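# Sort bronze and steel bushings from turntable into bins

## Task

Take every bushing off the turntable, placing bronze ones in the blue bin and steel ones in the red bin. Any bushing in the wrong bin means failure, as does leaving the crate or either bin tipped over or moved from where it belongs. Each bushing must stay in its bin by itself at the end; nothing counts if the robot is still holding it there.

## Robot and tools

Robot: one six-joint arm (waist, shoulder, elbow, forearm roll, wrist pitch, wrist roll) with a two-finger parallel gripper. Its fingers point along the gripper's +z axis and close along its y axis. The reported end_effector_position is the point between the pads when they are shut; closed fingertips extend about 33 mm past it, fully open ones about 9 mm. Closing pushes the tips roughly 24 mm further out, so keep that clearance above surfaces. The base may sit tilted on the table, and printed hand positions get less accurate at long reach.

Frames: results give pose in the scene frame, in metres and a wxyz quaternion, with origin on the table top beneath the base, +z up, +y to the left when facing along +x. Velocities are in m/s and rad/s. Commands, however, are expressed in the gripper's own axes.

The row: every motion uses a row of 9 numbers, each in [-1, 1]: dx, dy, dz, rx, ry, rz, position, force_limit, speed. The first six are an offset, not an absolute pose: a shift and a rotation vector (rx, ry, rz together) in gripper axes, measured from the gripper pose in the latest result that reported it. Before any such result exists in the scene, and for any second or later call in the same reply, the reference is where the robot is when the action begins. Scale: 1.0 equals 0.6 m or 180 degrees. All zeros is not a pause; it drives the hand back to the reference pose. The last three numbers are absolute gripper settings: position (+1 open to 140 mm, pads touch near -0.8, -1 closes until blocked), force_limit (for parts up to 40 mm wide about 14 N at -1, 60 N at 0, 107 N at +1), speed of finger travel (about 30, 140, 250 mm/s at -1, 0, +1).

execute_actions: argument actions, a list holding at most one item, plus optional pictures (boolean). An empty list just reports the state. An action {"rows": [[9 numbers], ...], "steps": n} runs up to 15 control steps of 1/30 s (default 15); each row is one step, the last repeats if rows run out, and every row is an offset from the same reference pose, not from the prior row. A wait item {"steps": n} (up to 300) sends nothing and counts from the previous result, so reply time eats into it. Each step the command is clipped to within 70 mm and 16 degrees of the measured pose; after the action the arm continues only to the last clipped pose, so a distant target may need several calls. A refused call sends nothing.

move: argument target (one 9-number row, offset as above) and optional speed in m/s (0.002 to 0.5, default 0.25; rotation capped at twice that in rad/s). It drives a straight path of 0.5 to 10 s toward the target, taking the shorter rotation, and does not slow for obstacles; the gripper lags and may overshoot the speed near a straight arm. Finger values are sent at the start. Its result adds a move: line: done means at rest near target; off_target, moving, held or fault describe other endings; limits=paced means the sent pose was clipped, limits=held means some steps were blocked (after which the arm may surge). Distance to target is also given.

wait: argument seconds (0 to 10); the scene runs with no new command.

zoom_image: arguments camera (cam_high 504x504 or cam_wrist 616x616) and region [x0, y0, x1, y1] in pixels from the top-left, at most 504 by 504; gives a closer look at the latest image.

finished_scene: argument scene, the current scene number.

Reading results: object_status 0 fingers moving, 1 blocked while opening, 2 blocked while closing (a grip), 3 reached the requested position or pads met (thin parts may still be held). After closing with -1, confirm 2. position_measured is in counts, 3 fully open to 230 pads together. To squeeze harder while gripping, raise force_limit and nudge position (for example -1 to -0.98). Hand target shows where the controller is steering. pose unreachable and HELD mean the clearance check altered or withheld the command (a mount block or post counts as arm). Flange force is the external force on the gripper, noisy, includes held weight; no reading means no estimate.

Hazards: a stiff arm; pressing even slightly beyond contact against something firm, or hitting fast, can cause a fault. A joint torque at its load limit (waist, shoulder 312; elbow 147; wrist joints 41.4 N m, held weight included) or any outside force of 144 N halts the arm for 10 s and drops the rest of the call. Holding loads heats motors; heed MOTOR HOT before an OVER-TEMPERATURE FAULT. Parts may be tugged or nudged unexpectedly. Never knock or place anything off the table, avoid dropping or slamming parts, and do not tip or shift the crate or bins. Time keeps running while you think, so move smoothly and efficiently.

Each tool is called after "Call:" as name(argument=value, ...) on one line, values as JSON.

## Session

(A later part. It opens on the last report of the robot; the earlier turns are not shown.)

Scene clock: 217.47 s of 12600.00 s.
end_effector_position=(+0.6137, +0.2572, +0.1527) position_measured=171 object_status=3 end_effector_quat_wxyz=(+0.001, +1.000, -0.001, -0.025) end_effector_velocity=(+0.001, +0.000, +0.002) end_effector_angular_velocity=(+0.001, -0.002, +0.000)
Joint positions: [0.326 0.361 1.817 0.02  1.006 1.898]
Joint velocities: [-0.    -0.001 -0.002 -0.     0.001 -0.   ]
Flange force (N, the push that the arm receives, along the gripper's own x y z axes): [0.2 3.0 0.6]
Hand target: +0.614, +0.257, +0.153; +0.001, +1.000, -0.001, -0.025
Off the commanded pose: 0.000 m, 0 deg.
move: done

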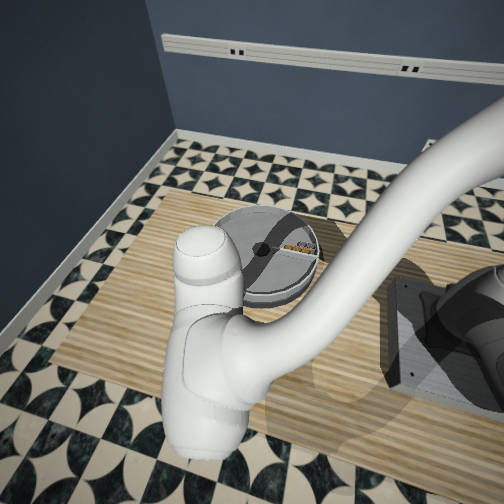

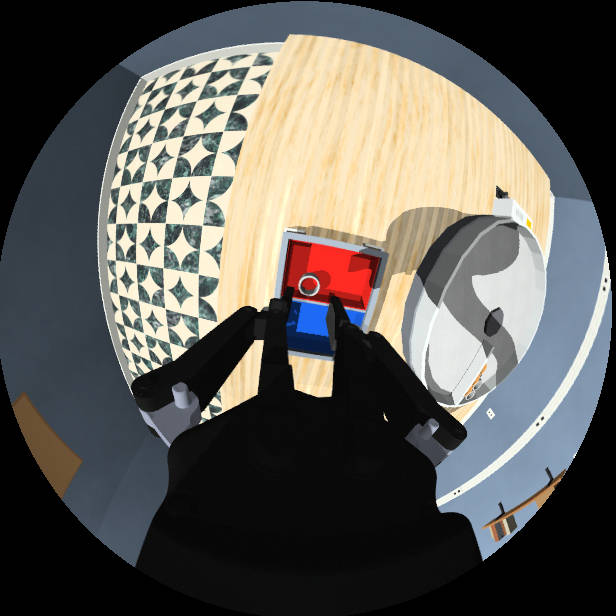

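Call:
move(target=[-0.1245,0.7267,0.0358,0,-0.0674,0,-0.35,-0.3,-0.6], speed=0.45)

Call:
zoom_image(camera="cam_wrist", region=[210,220,390,400])

Call:
zoom_image(camera="cam_high", region=[200,190,340,310])

Scene clock: 223.00 s of 12600.00 s.
end_effector_position=(+0.5366, -0.1794, +0.1354) position_measured=173 object_status=3 end_effector_quat_wxyz=(+0.001, +0.991, -0.001, -0.131) end_effector_velocity=(+0.000, -0.002, +0.000) end_effector_angular_velocity=(+0.000, +0.001, +0.001)
Joint positions: [-0.345  0.348  1.903 -0.092  1.137  1.287]
Joint velocities: [-0.003  0.001 -0.002 -0.001  0.002 -0.003]
Flange force (N, the push that the arm receives, along the gripper's own x y z axes): [-0.1 -0.9 -5.6]
Hand target: +0.537, -0.180, +0.135; +0.001, +0.991, -0.001, -0.131
Off the commanded pose: 0.001 m, 0 deg.
move: done; limits=paced

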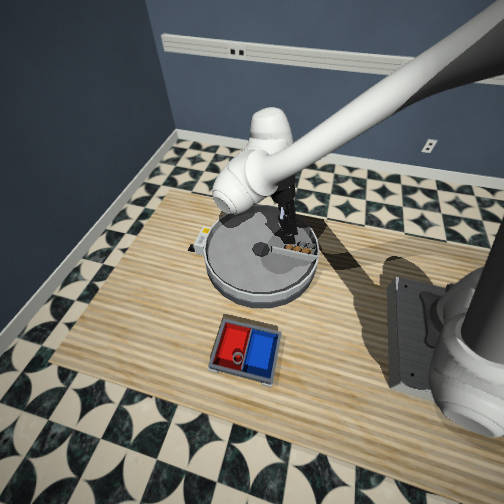

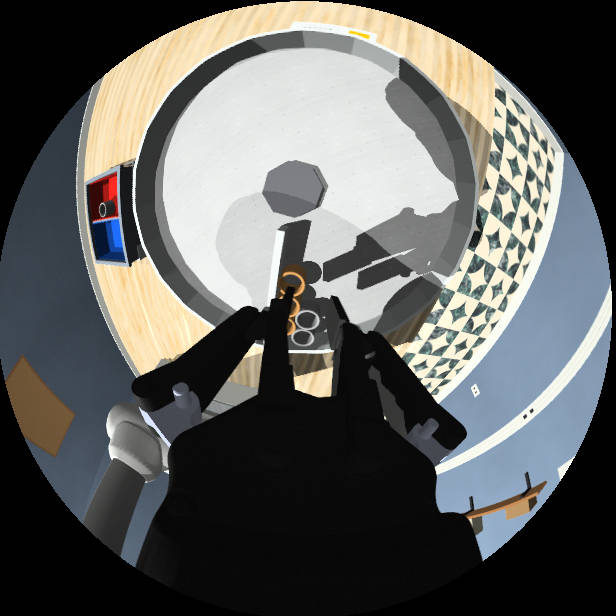

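Region (210, 220, 390, 400) of cam_wrist's 616x616 image, scaled by 2.800, with more detail than that image has.

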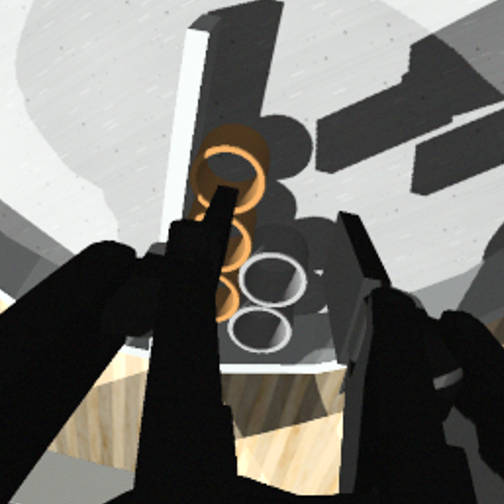

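Region (200, 190, 340, 310) of cam_high's 504x504 image, scaled by 3.600, with more detail than that image has; it fills the top 432 rows of this view, and the rest is white.

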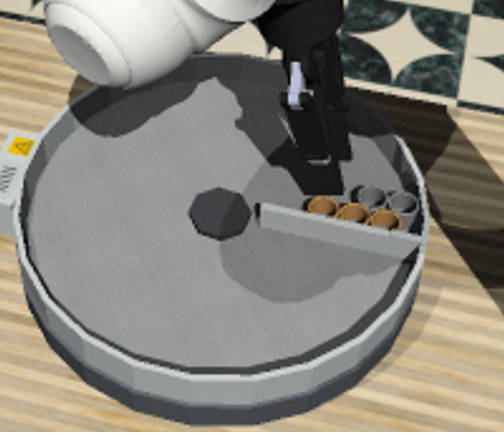

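Call:
move(target=[0.0106,0,0.0306,0,0,0,-0.35,-0.3,-0.6], speed=0.05)

Call:
zoom_image(camera="cam_wrist", region=[250,270,330,350])

Scene clock: 224.50 s of 12600.00 s.
end_effector_position=(+0.5379, -0.1794, +0.1162) position_measured=173 object_status=3 end_effector_quat_wxyz=(+0.001, +0.991, -0.001, -0.131) end_effector_velocity=(-0.001, +0.000, -0.002) end_effector_angular_velocity=(-0.000, +0.001, -0.001)
Joint positions: [-0.345  0.371  1.913 -0.094  1.104  1.291]
Joint velocities: [-0.     0.002  0.002 -0.    -0.004  0.001]
Flange force (N, the push that the arm receives, along the gripper's own x y z axes): [-2.8 4.3 -2.9]
Hand target: +0.538, -0.179, +0.116; +0.001, +0.991, -0.001, -0.131
Off the commanded pose: 0.000 m, 0 deg.
move: done

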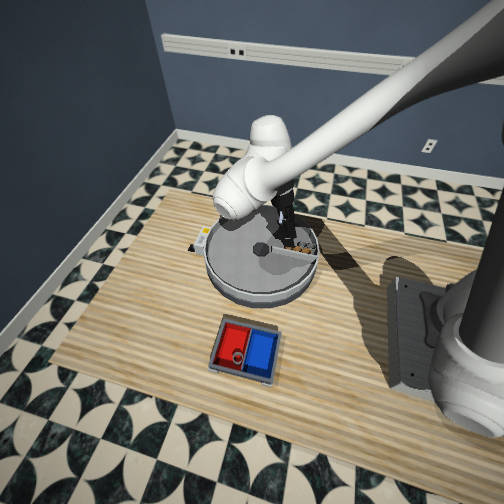

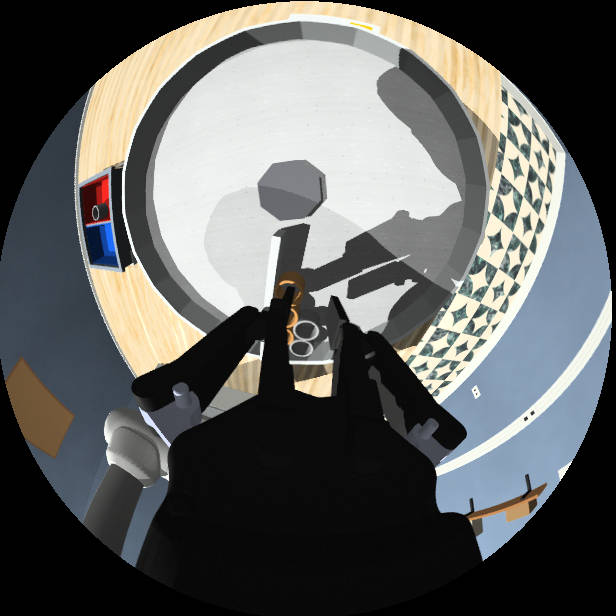

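Region (250, 270, 330, 350) of cam_wrist's 616x616 image, scaled by 6.300, with more detail than that image has.

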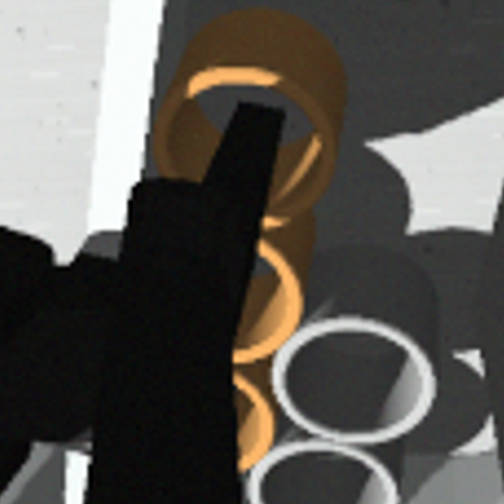

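Call:
execute_actions(actions=[{"rows":[[0.0003,0,0.0011,0,0,0,-0.35,-0.3,-0.6],[0.0006,0,0.0022,0,0,0,-0.35,-0.3,-0.6],[0.0009,0,0.0034,0,0,0,-0.35,-0.3,-0.6],[0.0012,0,0.0045,0,0,0,-0.35,-0.3,-0.6],[0.0015,0,0.0056,0,0,0,-0.35,-0.3,-0.6]],"steps":11}])

Call:
zoom_image(camera="cam_wrist", region=[250,270,330,350])

Scene clock: 226.57 s of 12600.00 s.
end_effector_position=(+0.5379, -0.1794, +0.1129) position_measured=173 object_status=3 end_effector_quat_wxyz=(+0.001, +0.991, -0.001, -0.131) end_effector_velocity=(+0.000, +0.000, -0.002) end_effector_angular_velocity=(+0.000, +0.000, -0.001)
Joint positions: [-0.344  0.374  1.916 -0.094  1.099  1.291]
Joint velocities: [-0.     0.002  0.001  0.    -0.002  0.001]
Flange force (N, the push that the arm receives, along the gripper's own x y z axes): [-1.8 2.3 -0.9]
Hand target: +0.538, -0.179, +0.113; +0.001, +0.991, -0.001, -0.131
Off the commanded pose: 0.000 m, 0 deg.
Steps of this call (steps 1 to 51: nothing new was sent; steps 52 to 62: all 11 steps of this action). Readings (end_effector_position | what the end effector reports):
52: (+0.5379, -0.1794, +0.1160) | position_measured=173 object_status=3
53: (+0.5379, -0.1794, +0.1158) | position_measured=173 object_status=3
55: (+0.5379, -0.1794, +0.1150) | position_measured=173 object_status=3
59: (+0.5379, -0.1794, +0.1132) | position_measured=173 object_status=3
62: the state above

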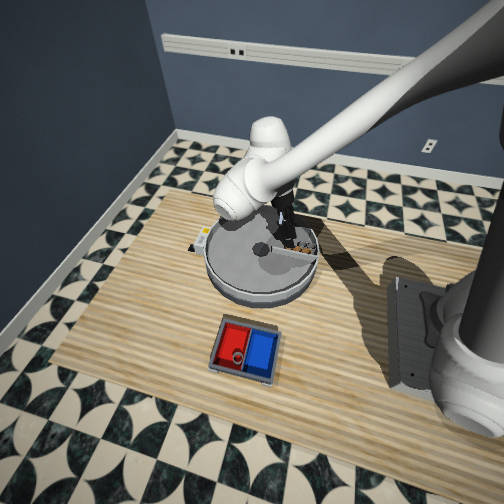

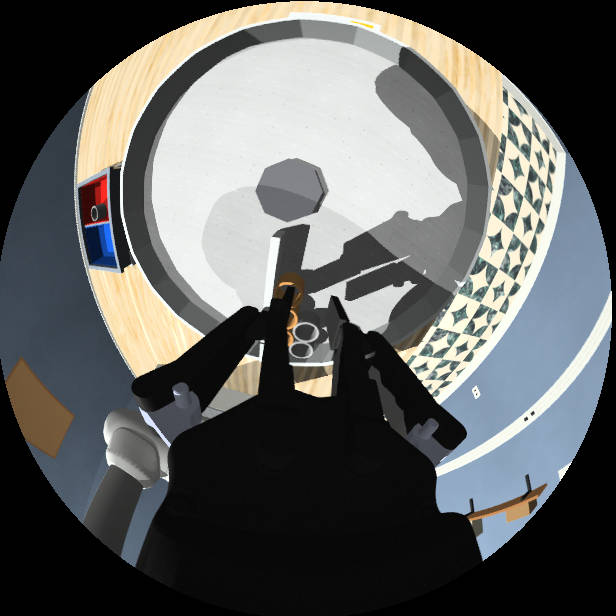

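Region (250, 270, 330, 350) of cam_wrist's 616x616 image, scaled by 6.300, with more detail than that image has.

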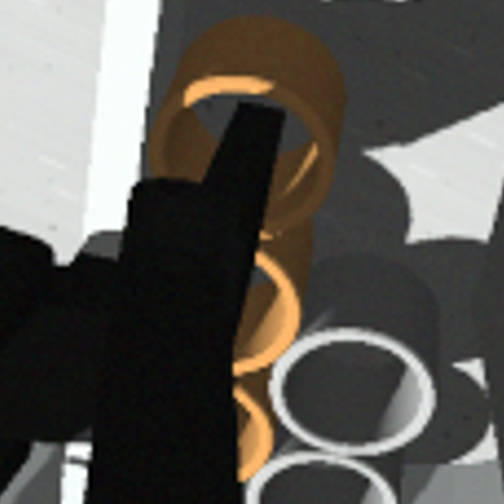

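Call:
execute_actions(actions=[{"rows":[[0,-0.001,0,0,0,0,-0.35,-0.3,-0.6],[0,-0.002,0,0,0,0,-0.35,-0.3,-0.6],[0,-0.002,0,0,0,0,-0.35,-0.3,-0.6],[0.0002,-0.002,0.0008,0,0,0,-0.35,-0.3,-0.6],[0.0005,-0.002,0.0018,0,0,0,-0.35,-0.3,-0.6]],"steps":12}], pictures=false)

Call:
execute_actions(actions=[{"rows":[[0.0002,0,0.0008,0,0,0,-0.35,-0.3,-0.6],[0.0004,0,0.0016,0,0,0,-0.35,-0.3,-0.6]],"steps":10}])

Call:
zoom_image(camera="cam_wrist", region=[250,270,330,350])

Scene clock: 228.33 s of 12600.00 s.
end_effector_position=(+0.5379, -0.1782, +0.1118) position_measured=173 object_status=3 end_effector_quat_wxyz=(+0.001, +0.991, -0.001, -0.131) end_effector_velocity=(+0.002, -0.001, -0.000) end_effector_angular_velocity=(-0.001, -0.003, +0.001)
Joint positions: [-0.343  0.375  1.917 -0.094  1.097  1.293]
Joint velocities: [ 0.     0.001 -0.002 -0.001 -0.002 -0.   ]
Flange force (N, the push that the arm receives, along the gripper's own x y z axes): [6.0 4.0 -2.4]
Hand target: +0.538, -0.178, +0.112; +0.001, +0.991, -0.001, -0.131
Off the commanded pose: 0.000 m, 0 deg.
Steps of this call (steps 1 to 41: nothing new was sent; steps 42 to 53: all 12 steps of this action). Readings (end_effector_position | what the end effector reports):
42: (+0.5379, -0.1794, +0.1127) | position_measured=173 object_status=3
43: (+0.5379, -0.1793, +0.1127) | position_measured=173 object_status=3
45: (+0.5379, -0.1788, +0.1126) | position_measured=173 object_status=3
49: (+0.5379, -0.1783, +0.1121) | position_measured=173 object_status=3
53: the state above

Scene clock: 228.67 s of 12600.00 s.
end_effector_position=(+0.5379, -0.1782, +0.1109) position_measured=173 object_status=3 end_effector_quat_wxyz=(+0.001, +0.991, -0.001, -0.131) end_effector_velocity=(-0.001, -0.001, -0.000) end_effector_angular_velocity=(-0.000, +0.001, +0.000)
Joint positions: [-0.343  0.376  1.918 -0.094  1.095  1.293]
Joint velocities: [-0.001  0.     0.    -0.001  0.    -0.   ]
Flange force (N, the push that the arm receives, along the gripper's own x y z axes): [-0.8 -0.1 -3.2]
Hand target: +0.538, -0.178, +0.111; +0.001, +0.991, -0.001, -0.131
Off the commanded pose: 0.000 m, 0 deg.
Steps of this call (steps 1 to 10: all 10 steps of this action). Readings (end_effector_position | what the end effector reports):
1: (+0.5379, -0.1782, +0.1118) | position_measured=173 object_status=3
2: (+0.5379, -0.1782, +0.1116) | position_measured=173 object_status=3
4: (+0.5379, -0.1782, +0.1112) | position_measured=173 object_status=3
8: (+0.5379, -0.1782, +0.1109) | position_measured=173 object_status=3
10: the state above

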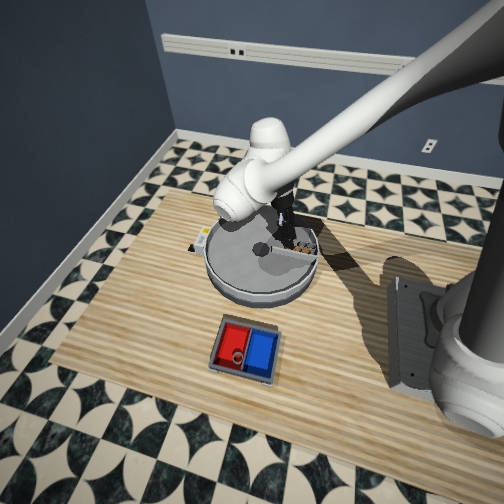

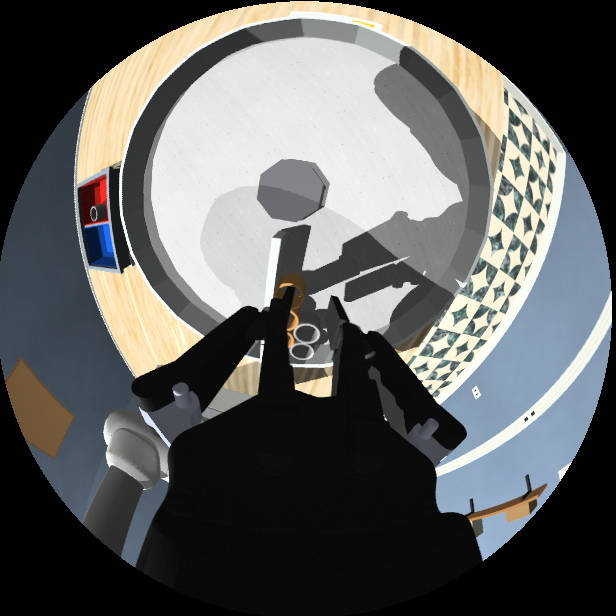

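Region (250, 270, 330, 350) of cam_wrist's 616x616 image, scaled by 6.300, with more detail than that image has.

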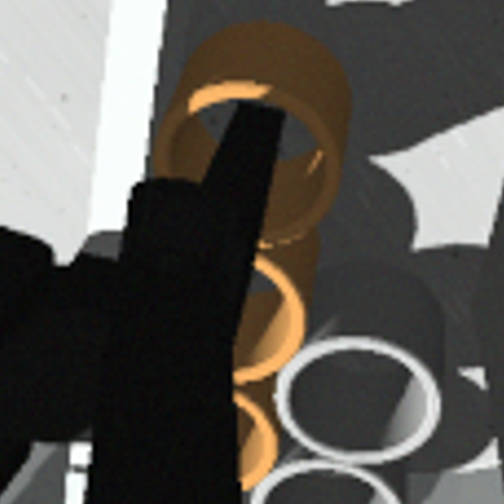

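Call:
move(target=[0.113,0.0913,-0.0296,0,0,0,-0.35,-0.3,-0.6], speed=0.045)

Call:
zoom_image(camera="cam_wrist", region=[250,270,330,350])

Scene clock: 231.93 s of 12600.00 s.
end_effector_position=(+0.6077, -0.2332, +0.1104) position_measured=173 object_status=3 end_effector_quat_wxyz=(+0.001, +0.991, -0.001, -0.131) end_effector_velocity=(+0.001, -0.001, +0.000) end_effector_angular_velocity=(+0.000, +0.001, -0.000)
Joint positions: [-0.383  0.484  1.747 -0.102  1.155  1.253]
Joint velocities: [-0.     0.002 -0.003  0.     0.002 -0.   ]
Flange force (N, the push that the arm receives, along the gripper's own x y z axes): [-0.2 4.9 -0.9]
Hand target: +0.608, -0.233, +0.110; +0.001, +0.991, -0.001, -0.131
Off the commanded pose: 0.000 m, 0 deg.
move: done

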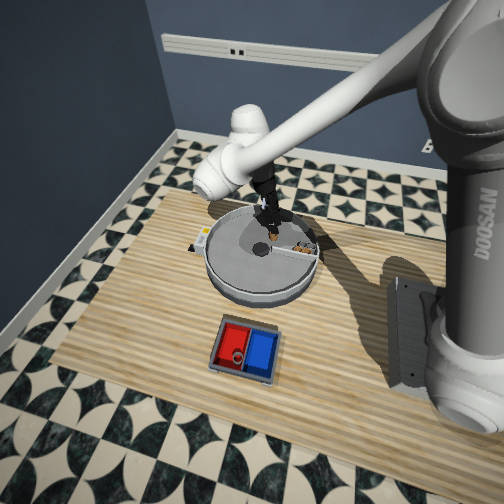

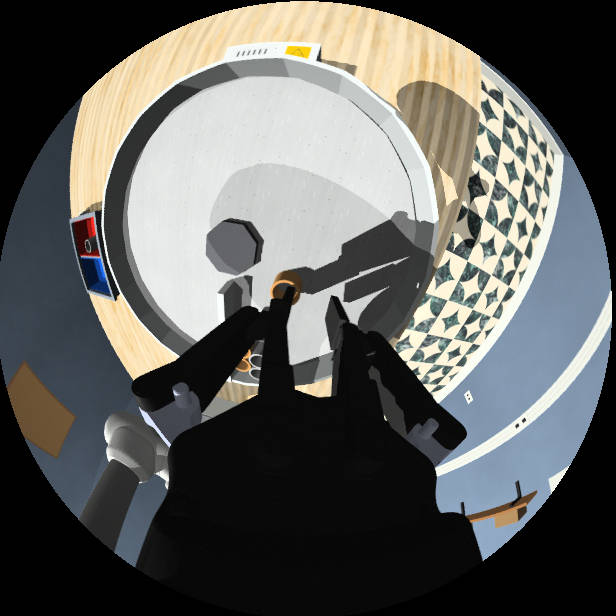

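Region (250, 270, 330, 350) of cam_wrist's 616x616 image, scaled by 6.300, with more detail than that image has.

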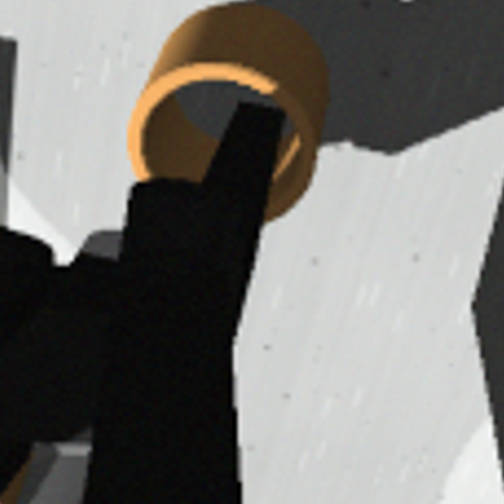

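Call:
execute_actions(actions=[{"rows":[[-0.002,0,-0.008,0,0,0,-0.35,-0.3,-0.6],[-0.0039,0,-0.0145,0,0,0,-0.35,-0.3,-0.6],[-0.0039,0,-0.0145,0,0,0,-0.35,-0.3,-0.6],[-0.0039,0,-0.0145,0,0,0,-0.35,-0.3,-0.6],[-0.0039,0,-0.0145,0,0,0,-0.35,-0.3,-0.6],[-0.008,-0.01,-0.0135,0,0.014,0,-0.19,-0.2,0.3],[-0.012,-0.02,-0.0125,0,0.028,0,-0.19,-0.2,0.3],[-0.016,-0.03,-0.0115,0,0.042,0,-0.19,-0.2,0.3],[-0.02,-0.04,-0.0105,0,0.056,0,-0.19,-0.2,0.3],[-0.024,-0.05,-0.009,0,0.07,0,-0.19,-0.2,0.3],[-0.028,-0.06,-0.008,0,0.0833,0,-0.19,-0.2,0.3]],"steps":15}], pictures=false)

Call:
execute_actions(actions=[{"rows":[[0,0,0.007,0,0,0,-0.19,-0.2,0.3],[0,0,0.014,0,0,0,-0.19,-0.2,0.3],[0,0,0.021,0,0,0,-0.19,-0.2,0.3],[0,0,0.028,0,0,0,-0.19,-0.2,0.3],[0,0,0.033,0,0,0,-0.19,-0.2,0.3],[0,0,0.033,0,0,0,-0.19,-0.2,0.3],[0,0,0.033,0,0,0,-0.19,-0.2,0.3],[0,0,0.033,0,0,0,-0.19,-0.2,0.3],[0,0,0.033,0,0,0,-1,-0.2,0.3]],"steps":15}])

Call:
zoom_image(camera="cam_wrist", region=[250,260,370,360])

Scene clock: 235.10 s of 12600.00 s.
end_effector_position=(+0.5948, -0.2030, +0.1203) position_measured=153 object_status=3 end_effector_quat_wxyz=(+0.002, +1.000, -0.003, -0.028) end_effector_velocity=(-0.031, +0.073, +0.002) end_effector_angular_velocity=(-0.015, -0.601, +0.007)
Joint positions: [-0.384  0.35   1.911 -0.025  0.93   1.218]
Joint velocities: [-0.017 -0.335  0.471  0.241 -0.705 -0.162]
Flange force (N, the push that the arm receives, along the gripper's own x y z axes): [-2.4 7.8 -1.0]
Hand target: +0.593, -0.198, +0.120; +0.002, +1.000, -0.002, -0.004
Off the commanded pose: 0.006 m, 3 deg.
Steps of this call (steps 1 to 80: nothing new was sent; steps 81 to 95: all 15 steps of this action). Readings (end_effector_position | what the end effector reports):
81: (+0.6077, -0.2332, +0.1105) | position_measured=173 object_status=3
82: (+0.6076, -0.2332, +0.1117) | position_measured=173 object_status=3
84: (+0.6077, -0.2333, +0.1159) | position_measured=173 object_status=3
88: (+0.6064, -0.2296, +0.1187) | position_measured=158 object_status=0
95: the state above

Scene clock: 235.60 s of 12600.00 s.
end_effector_position=(+0.5937, -0.2031, +0.1009) position_measured=187 object_status=0 end_effector_quat_wxyz=(+0.002, +1.000, -0.003, -0.028) end_effector_velocity=(-0.000, +0.000, -0.002) end_effector_angular_velocity=(+0.001, +0.003, +0.001)
Joint positions: [-0.384  0.37   1.926 -0.026  0.894  1.219]
Joint velocities: [ 0.001  0.003 -0.    -0.001  0.     0.   ]
Flange force (N, the push that the arm receives, along the gripper's own x y z axes): [-13.6 -3.5 -48.9]
Hand target: +0.594, -0.203, +0.100; +0.002, +1.000, -0.003, -0.028
Off the commanded pose: 0.000 m, 0 deg.
Steps of this call (steps 1 to 15: all 15 steps of this action). Readings (end_effector_position | what the end effector reports):
1: (+0.5939, -0.2010, +0.1202) | position_measured=153 object_status=3
2: (+0.5937, -0.2002, +0.1202) | position_measured=153 object_status=3
4: (+0.5939, -0.2014, +0.1166) | position_measured=153 object_status=3
8: (+0.5936, -0.2030, +0.1035) | position_measured=153 object_status=3
15: the state above

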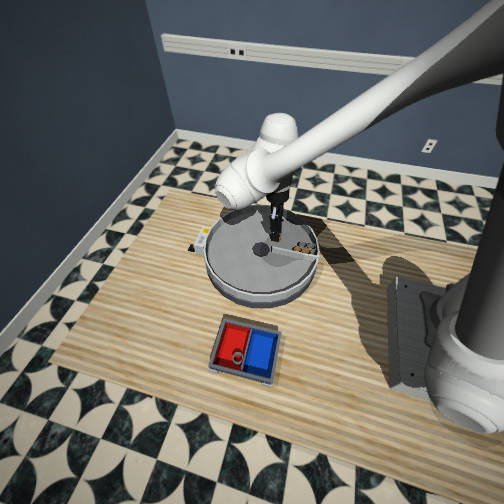

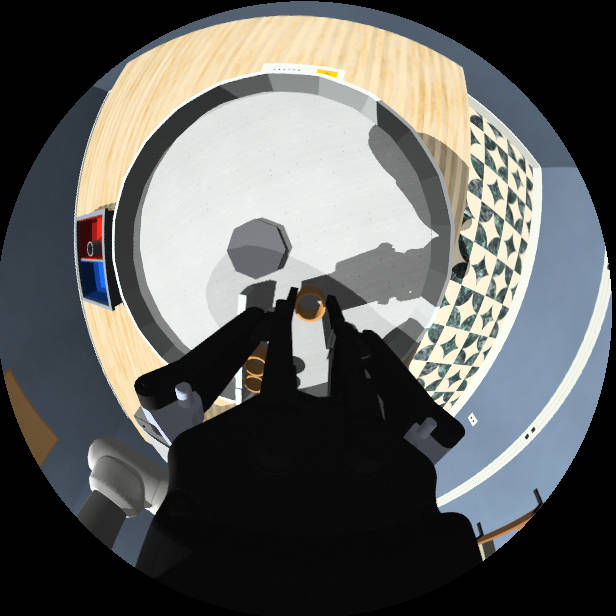

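Region (250, 260, 370, 360) of cam_wrist's 616x616 image, scaled by 4.200, with more detail than that image has.

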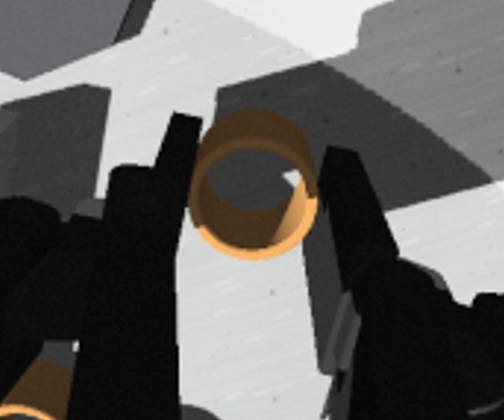

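Call:
move(target=[-0.005,0,-0.09,0,0,0,-1,-0.2,0.3], speed=0.12)

Call:
move(target=[-0.099,-0.767,0.039,0,0,0,-1,-0.2,0.3], speed=0.4)

Call:
zoom_image(camera="cam_wrist", region=[230,200,410,380])

Scene clock: 238.67 s of 12600.00 s.
end_effector_position=(+0.5938, -0.2028, +0.1550) position_measured=187 object_status=2 end_effector_quat_wxyz=(+0.002, +1.000, -0.003, -0.028) end_effector_velocity=(+0.001, -0.000, +0.001) end_effector_angular_velocity=(-0.001, -0.003, -0.000)
Joint positions: [-0.384  0.312  1.887 -0.024  0.991  1.216]
Joint velocities: [ 0.    -0.001 -0.001  0.001 -0.     0.   ]
Flange force (N, the push that the arm receives, along the gripper's own x y z axes): [3.1 5.3 -2.5]
Hand target: +0.594, -0.203, +0.155; +0.002, +1.000, -0.003, -0.028
Off the commanded pose: 0.000 m, 0 deg.
move: done

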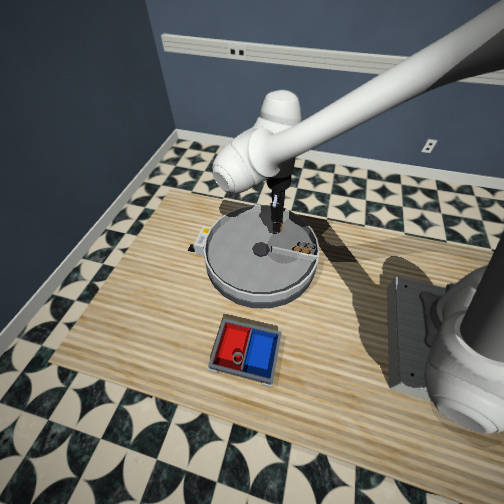

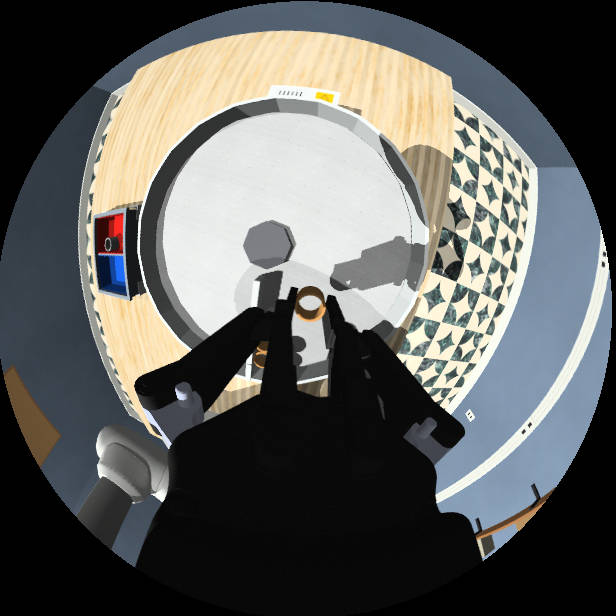

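Scene clock: 240.47 s of 12600.00 s.
end_effector_position=(+0.5362, +0.2585, +0.1339) position_measured=187 object_status=2 end_effector_quat_wxyz=(+0.001, +1.000, -0.003, -0.028) end_effector_velocity=(+0.000, +0.002, +0.000) end_effector_angular_velocity=(-0.001, +0.001, +0.001)
Joint positions: [0.37  0.287 1.967 0.024 0.935 1.941]
Joint velocities: [ 0.003  0.001 -0.002 -0.001  0.002  0.003]
Flange force (N, the push that the arm receives, along the gripper's own x y z axes): [-5.8 0.2 -3.6]
Hand target: +0.536, +0.259, +0.134; +0.001, +1.000, -0.003, -0.028
Off the commanded pose: 0.002 m, 0 deg.
move: done; limits=paced

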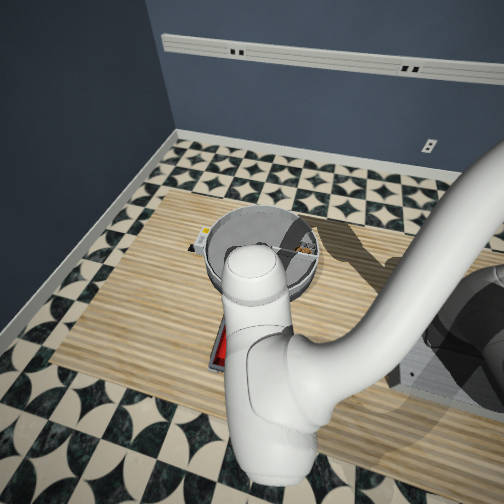

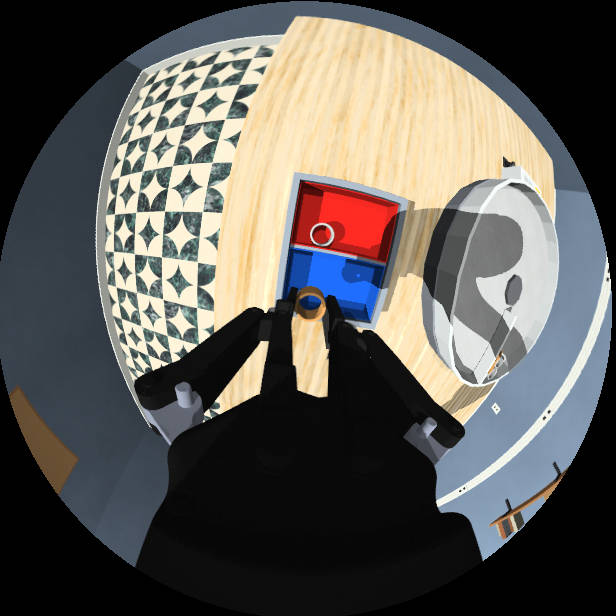

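Region (230, 200, 410, 380) of cam_wrist's 616x616 image, scaled by 2.800, with more detail than that image has.

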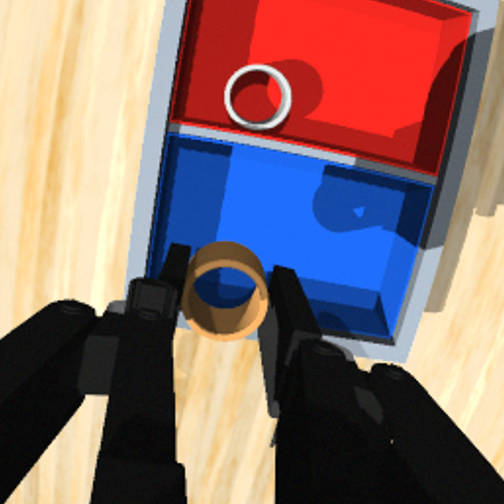

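Call:
move(target=[0.003,0.002,0.08,0,0,0,-1,-0.2,0.3], speed=0.1)

Call:
zoom_image(camera="cam_wrist", region=[230,200,410,380])

Scene clock: 244.07 s of 12600.00 s.
end_effector_position=(+0.5352, +0.2573, +0.0860) position_measured=187 object_status=2 end_effector_quat_wxyz=(+0.001, +1.000, -0.002, -0.028) end_effector_velocity=(+0.002, +0.001, -0.001) end_effector_angular_velocity=(+0.002, -0.004, -0.001)
Joint positions: [0.369 0.342 2.002 0.026 0.845 1.937]
Joint velocities: [-0.     0.002 -0.001  0.001 -0.006 -0.   ]
Flange force (N, the push that the arm receives, along the gripper's own x y z axes): [6.8 1.0 1.5]
Hand target: +0.535, +0.257, +0.086; +0.001, +1.000, -0.003, -0.028
Off the commanded pose: 0.000 m, 0 deg.
move: done

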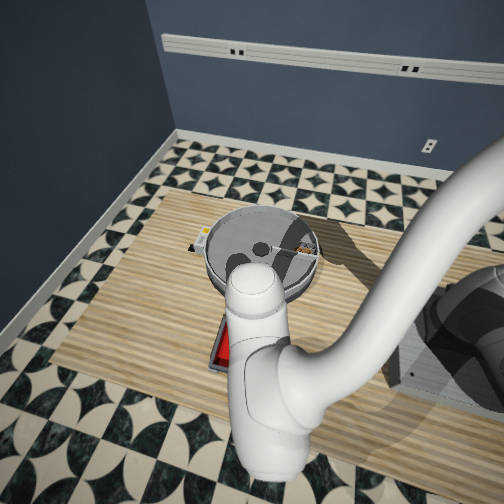

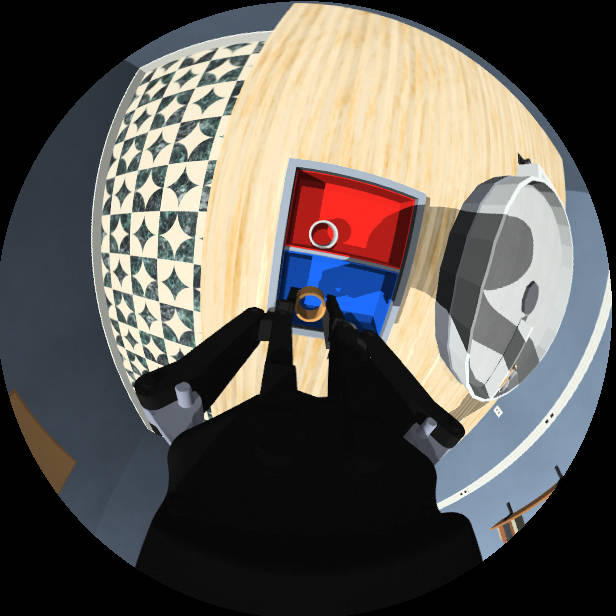

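Region (230, 200, 410, 380) of cam_wrist's 616x616 image, scaled by 2.800, with more detail than that image has.

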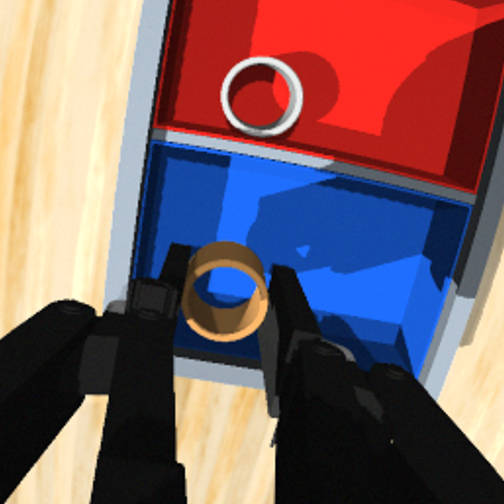

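Call:
move(target=[0.0022,0,0.04,0,0,0,-1,-0.2,0.3], speed=0.04)

Call:
execute_actions(actions=[{"rows":[[0,0,0.001,0,0,0,-1,-0.2,0.3],[0,0,0.002,0,0,0,-1,-0.2,0.3],[0,0,0.003,0,0,0,-1,-0.2,0.3],[0,0,0.004,0,0,0,-1,-0.2,0.3],[0,0,0.005,0,0,0,-1,-0.2,0.3],[0,0,0.006,0,0,0,-1,-0.2,0.3]],"steps":10}], pictures=false)

Scene clock: 246.47 s of 12600.00 s.
end_effector_position=(+0.5352, +0.2572, +0.0621) position_measured=187 object_status=2 end_effector_quat_wxyz=(+0.001, +1.000, -0.002, -0.028) end_effector_velocity=(-0.000, -0.000, -0.002) end_effector_angular_velocity=(-0.000, -0.000, +0.001)
Joint positions: [0.369 0.373 2.015 0.027 0.801 1.935]
Joint velocities: [ 0.     0.002  0.002 -0.001 -0.004 -0.001]
Flange force (N, the push that the arm receives, along the gripper's own x y z axes): [-2.2 2.3 -4.7]
Hand target: +0.535, +0.257, +0.062; +0.001, +1.000, -0.002, -0.028
Off the commanded pose: 0.000 m, 0 deg.
move: done

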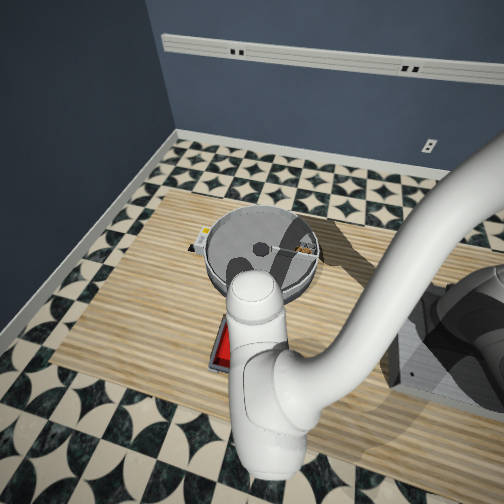

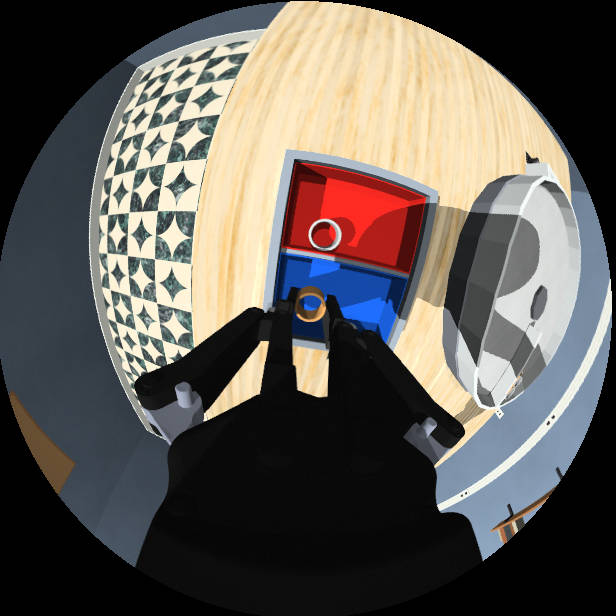

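Scene clock: 246.80 s of 12600.00 s.
end_effector_position=(+0.5350, +0.2572, +0.0588) position_measured=187 object_status=2 end_effector_quat_wxyz=(+0.001, +1.000, -0.003, -0.028) end_effector_velocity=(+0.001, +0.001, -0.003) end_effector_angular_velocity=(+0.001, -0.003, +0.001)
Joint positions: [0.369 0.377 2.018 0.027 0.795 1.935]
Joint velocities: [ 0.     0.005  0.001 -0.001 -0.009 -0.   ]
Flange force (N, the push that the arm receives, along the gripper's own x y z axes): [-0.4 4.4 -3.8]
Hand target: +0.535, +0.257, +0.059; +0.001, +1.000, -0.002, -0.028
Off the commanded pose: 0.000 m, 0 deg.
Steps of this call (steps 1 to 10: all 10 steps of this action). Readings (end_effector_position | what the end effector reports):
1: (+0.5352, +0.2572, +0.0620) | position_measured=187 object_status=2
2: (+0.5352, +0.2572, +0.0619) | position_measured=187 object_status=2
4: (+0.5351, +0.2572, +0.0611) | position_measured=187 object_status=2
8: (+0.5350, +0.2572, +0.0592) | position_measured=187 object_status=2
10: the state above

Call:
execute_actions(actions=[{"rows":[[0,0,0.001,0,0,0,-1,-0.2,0.3],[0,0,0.002,0,0,0,-1,-0.2,0.3]],"steps":9}], pictures=false)

Call:
execute_actions(actions=[{"rows":[[0,0,0.0008,0,0,0,-1,-0.2,0.3],[0,0,0.0013,0,0,0,-1,-0.2,0.3]],"steps":9}], pictures=false)

Scene clock: 247.83 s of 12600.00 s.
end_effector_position=(+0.5349, +0.2572, +0.0577) position_measured=187 object_status=2 end_effector_quat_wxyz=(+0.001, +1.000, -0.003, -0.028) end_effector_velocity=(+0.001, +0.000, -0.000) end_effector_angular_velocity=(+0.000, -0.002, +0.000)
Joint positions: [0.369 0.378 2.018 0.028 0.793 1.935]
Joint velocities: [-0.     0.001 -0.001 -0.001 -0.001 -0.   ]
Flange force (N, the push that the arm receives, along the gripper's own x y z axes): [2.6 3.1 -2.9]
Hand target: +0.535, +0.257, +0.058; +0.001, +1.000, -0.003, -0.028
Off the commanded pose: 0.000 m, 0 deg.
Steps of this call (steps 1 to 22: nothing new was sent; steps 23 to 31: all 9 steps of this action). Readings (end_effector_position | what the end effector reports):
23: (+0.5350, +0.2572, +0.0585) | position_measured=187 object_status=2
24: (+0.5350, +0.2572, +0.0584) | position_measured=187 object_status=2
26: (+0.5349, +0.2572, +0.0580) | position_measured=187 object_status=2
30: (+0.5349, +0.2572, +0.0577) | position_measured=187 object_status=2
31: the state above

Scene clock: 248.13 s of 12600.00 s.
end_effector_position=(+0.5349, +0.2572, +0.0569) position_measured=187 object_status=2 end_effector_quat_wxyz=(+0.001, +1.000, -0.003, -0.028) end_effector_velocity=(-0.001, -0.001, -0.001) end_effector_angular_velocity=(-0.001, +0.002, +0.001)
Joint positions: [0.369 0.379 2.019 0.028 0.791 1.935]
Joint velocities: [-0.     0.001  0.002 -0.001 -0.    -0.001]
Flange force (N, the push that the arm receives, along the gripper's own x y z axes): [-1.4 3.8 -3.7]
Hand target: +0.535, +0.257, +0.057; +0.001, +1.000, -0.002, -0.028
Off the commanded pose: 0.000 m, 0 deg.
Steps of this call (steps 1 to 9: all 9 steps of this action). Readings (end_effector_position | what the end effector reports):
1: (+0.5349, +0.2572, +0.0576) | position_measured=187 object_status=2
2: (+0.5349, +0.2572, +0.0575) | position_measured=187 object_status=2
4: (+0.5349, +0.2572, +0.0571) | position_measured=187 object_status=2
8: (+0.5349, +0.2572, +0.0569) | position_measured=187 object_status=2
9: the state above

Call:
execute_actions(actions=[{"rows":[[0,0,0.0008,0,0,0,-1,-0.2,0.3],[0,0,0.0012,0,0,0,-1,-0.2,0.3],[0,0,0.0012,0,0,0,-1,-0.2,0.3],[0,0,0.0012,0,0,0,-1,-0.2,0.3],[0,0,0.0012,0,0,0,-1,-0.2,0.3],[0,0,0.0012,0,0,0,-1,-0.2,0.3],[0,0,0.0008,0,0,0,-0.33,-0.3,-0.3]],"steps":14}], pictures=false)

Call:
move(target=[-0.008,0,-0.15,0,0,0,-0.33,-0.3,-0.3], speed=0.2)

Call:
zoom_image(camera="cam_wrist", region=[230,180,410,360])

Call:
zoom_image(camera="cam_high", region=[260,220,330,270])

Scene clock: 252.07 s of 12600.00 s.
end_effector_position=(+0.5348, +0.2572, +0.0563) position_measured=171 object_status=0 end_effector_quat_wxyz=(+0.001, +1.000, -0.003, -0.028) end_effector_velocity=(-0.001, -0.000, -0.000) end_effector_angular_velocity=(-0.001, +0.003, -0.001)
Joint positions: [0.369 0.38  2.019 0.028 0.79  1.935]
Joint velocities: [-0.     0.     0.001  0.001  0.003  0.   ]
Flange force (N, the push that the arm receives, along the gripper's own x y z axes): [-2.6 4.3 -5.6]
Hand target: +0.535, +0.257, +0.056; +0.001, +1.000, -0.003, -0.028
Off the commanded pose: 0.000 m, 0 deg.
Steps of this call (steps 1 to 104: nothing new was sent; steps 105 to 118: all 14 steps of this action). Readings (end_effector_position | what the end effector reports):
105: (+0.5349, +0.2572, +0.0569) | position_measured=187 object_status=2
106: (+0.5349, +0.2572, +0.0567) | position_measured=187 object_status=2
108: (+0.5349, +0.2572, +0.0564) | position_measured=187 object_status=2
112: (+0.5349, +0.2572, +0.0563) | position_measured=187 object_status=0
118: the state above

Scene clock: 253.23 s of 12600.00 s.
end_effector_position=(+0.5351, +0.2573, +0.1465) position_measured=171 object_status=3 end_effector_quat_wxyz=(+0.001, +1.000, -0.003, -0.028) end_effector_velocity=(-0.002, -0.001, +0.001) end_effector_angular_velocity=(-0.001, +0.004, -0.001)
Joint positions: [0.369 0.272 1.96  0.024 0.958 1.941]
Joint velocities: [-0.    -0.002  0.001  0.001  0.005  0.   ]
Flange force (N, the push that the arm receives, along the gripper's own x y z axes): [-1.6 6.8 -3.3]
Hand target: +0.535, +0.257, +0.147; +0.001, +1.000, -0.003, -0.028
Off the commanded pose: 0.000 m, 0 deg.
move: done

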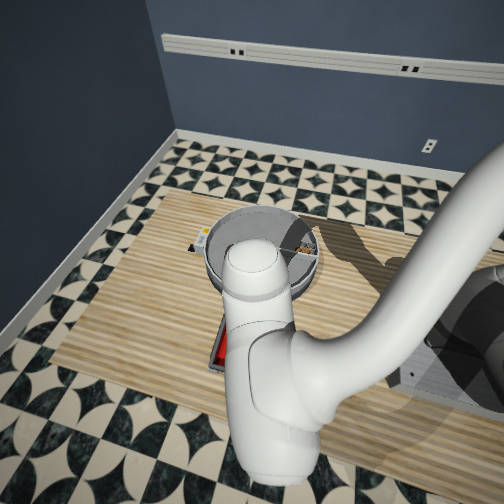

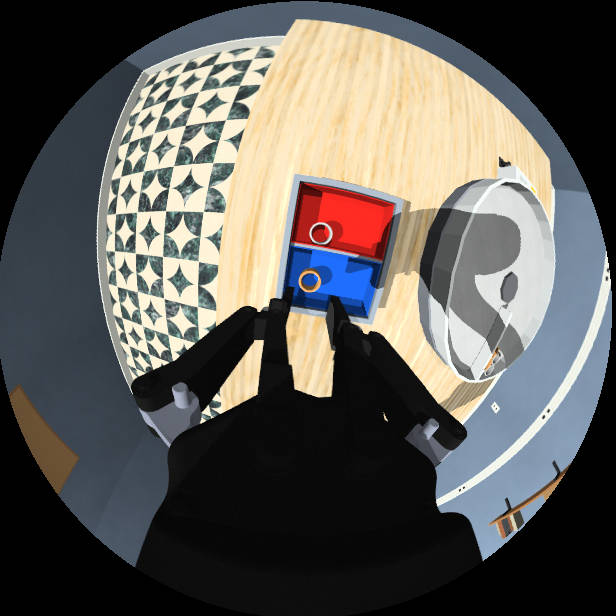

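Region (230, 180, 410, 360) of cam_wrist's 616x616 image, scaled by 2.800, with more detail than that image has.

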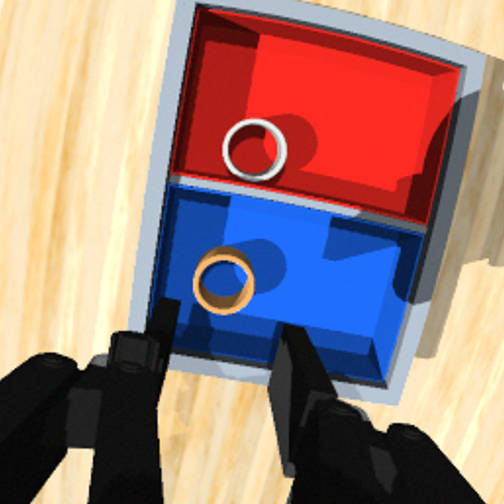

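Region (260, 220, 330, 270) of cam_high's 504x504 image, scaled by 7.200, with more detail than that image has; it fills the top 360 rows of this view, and the rest is white.

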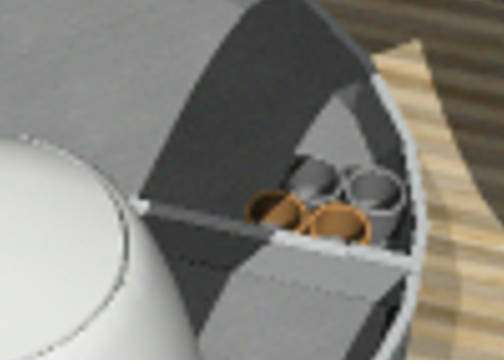

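Call:
move(target=[-0.0457,0.7622,0.0218,-0.0353,-0.0629,-0.2198,-0.35,-0.3,-0.6], speed=0.45)

Call:
zoom_image(camera="cam_wrist", region=[210,220,390,400])

Scene clock: 261.03 s of 12600.00 s.
end_effector_position=(+0.5041, -0.2006, +0.1361) position_measured=173 object_status=3 end_effector_quat_wxyz=(+0.046, +0.932, +0.337, -0.124) end_effector_velocity=(+0.002, -0.002, +0.000) end_effector_angular_velocity=(-0.000, -0.003, +0.001)
Joint positions: [-0.319  0.267  2.018 -0.261  1.011  0.725]
Joint velocities: [-0.002  0.001 -0.003 -0.    -0.002 -0.003]
Flange force (N, the push that the arm receives, along the gripper's own x y z axes): [-2.7 2.4 -2.8]
Hand target: +0.504, -0.201, +0.136; +0.046, +0.932, +0.337, -0.124
Off the commanded pose: 0.001 m, 0 deg.
move: done; limits=paced

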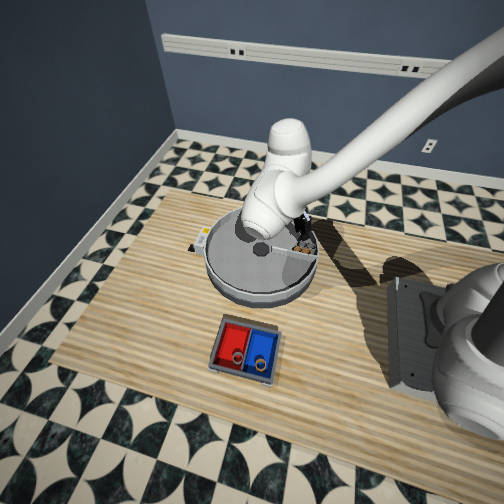

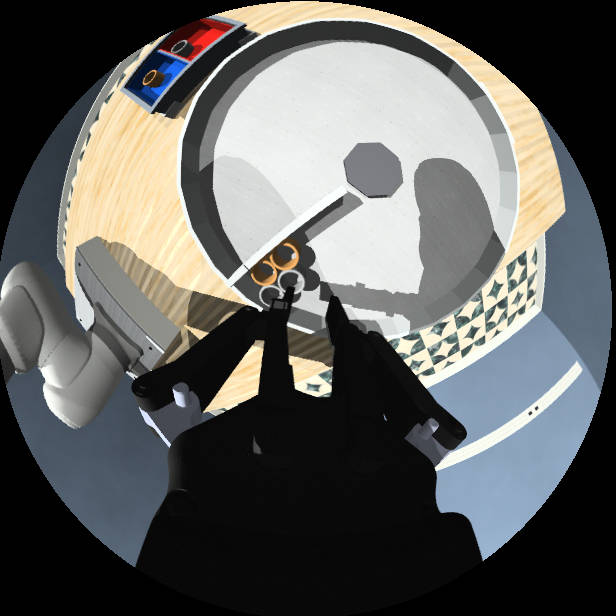

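Region (210, 220, 390, 400) of cam_wrist's 616x616 image, scaled by 2.800, with more detail than that image has.

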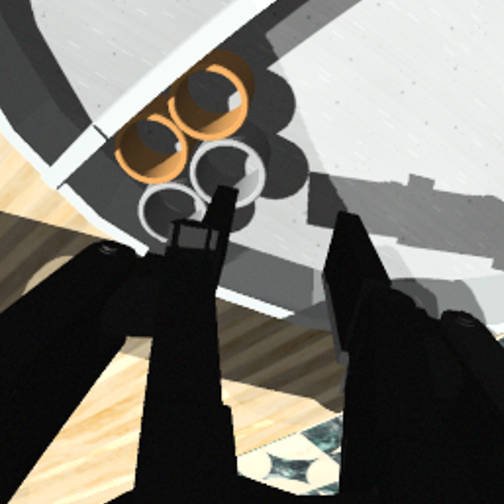

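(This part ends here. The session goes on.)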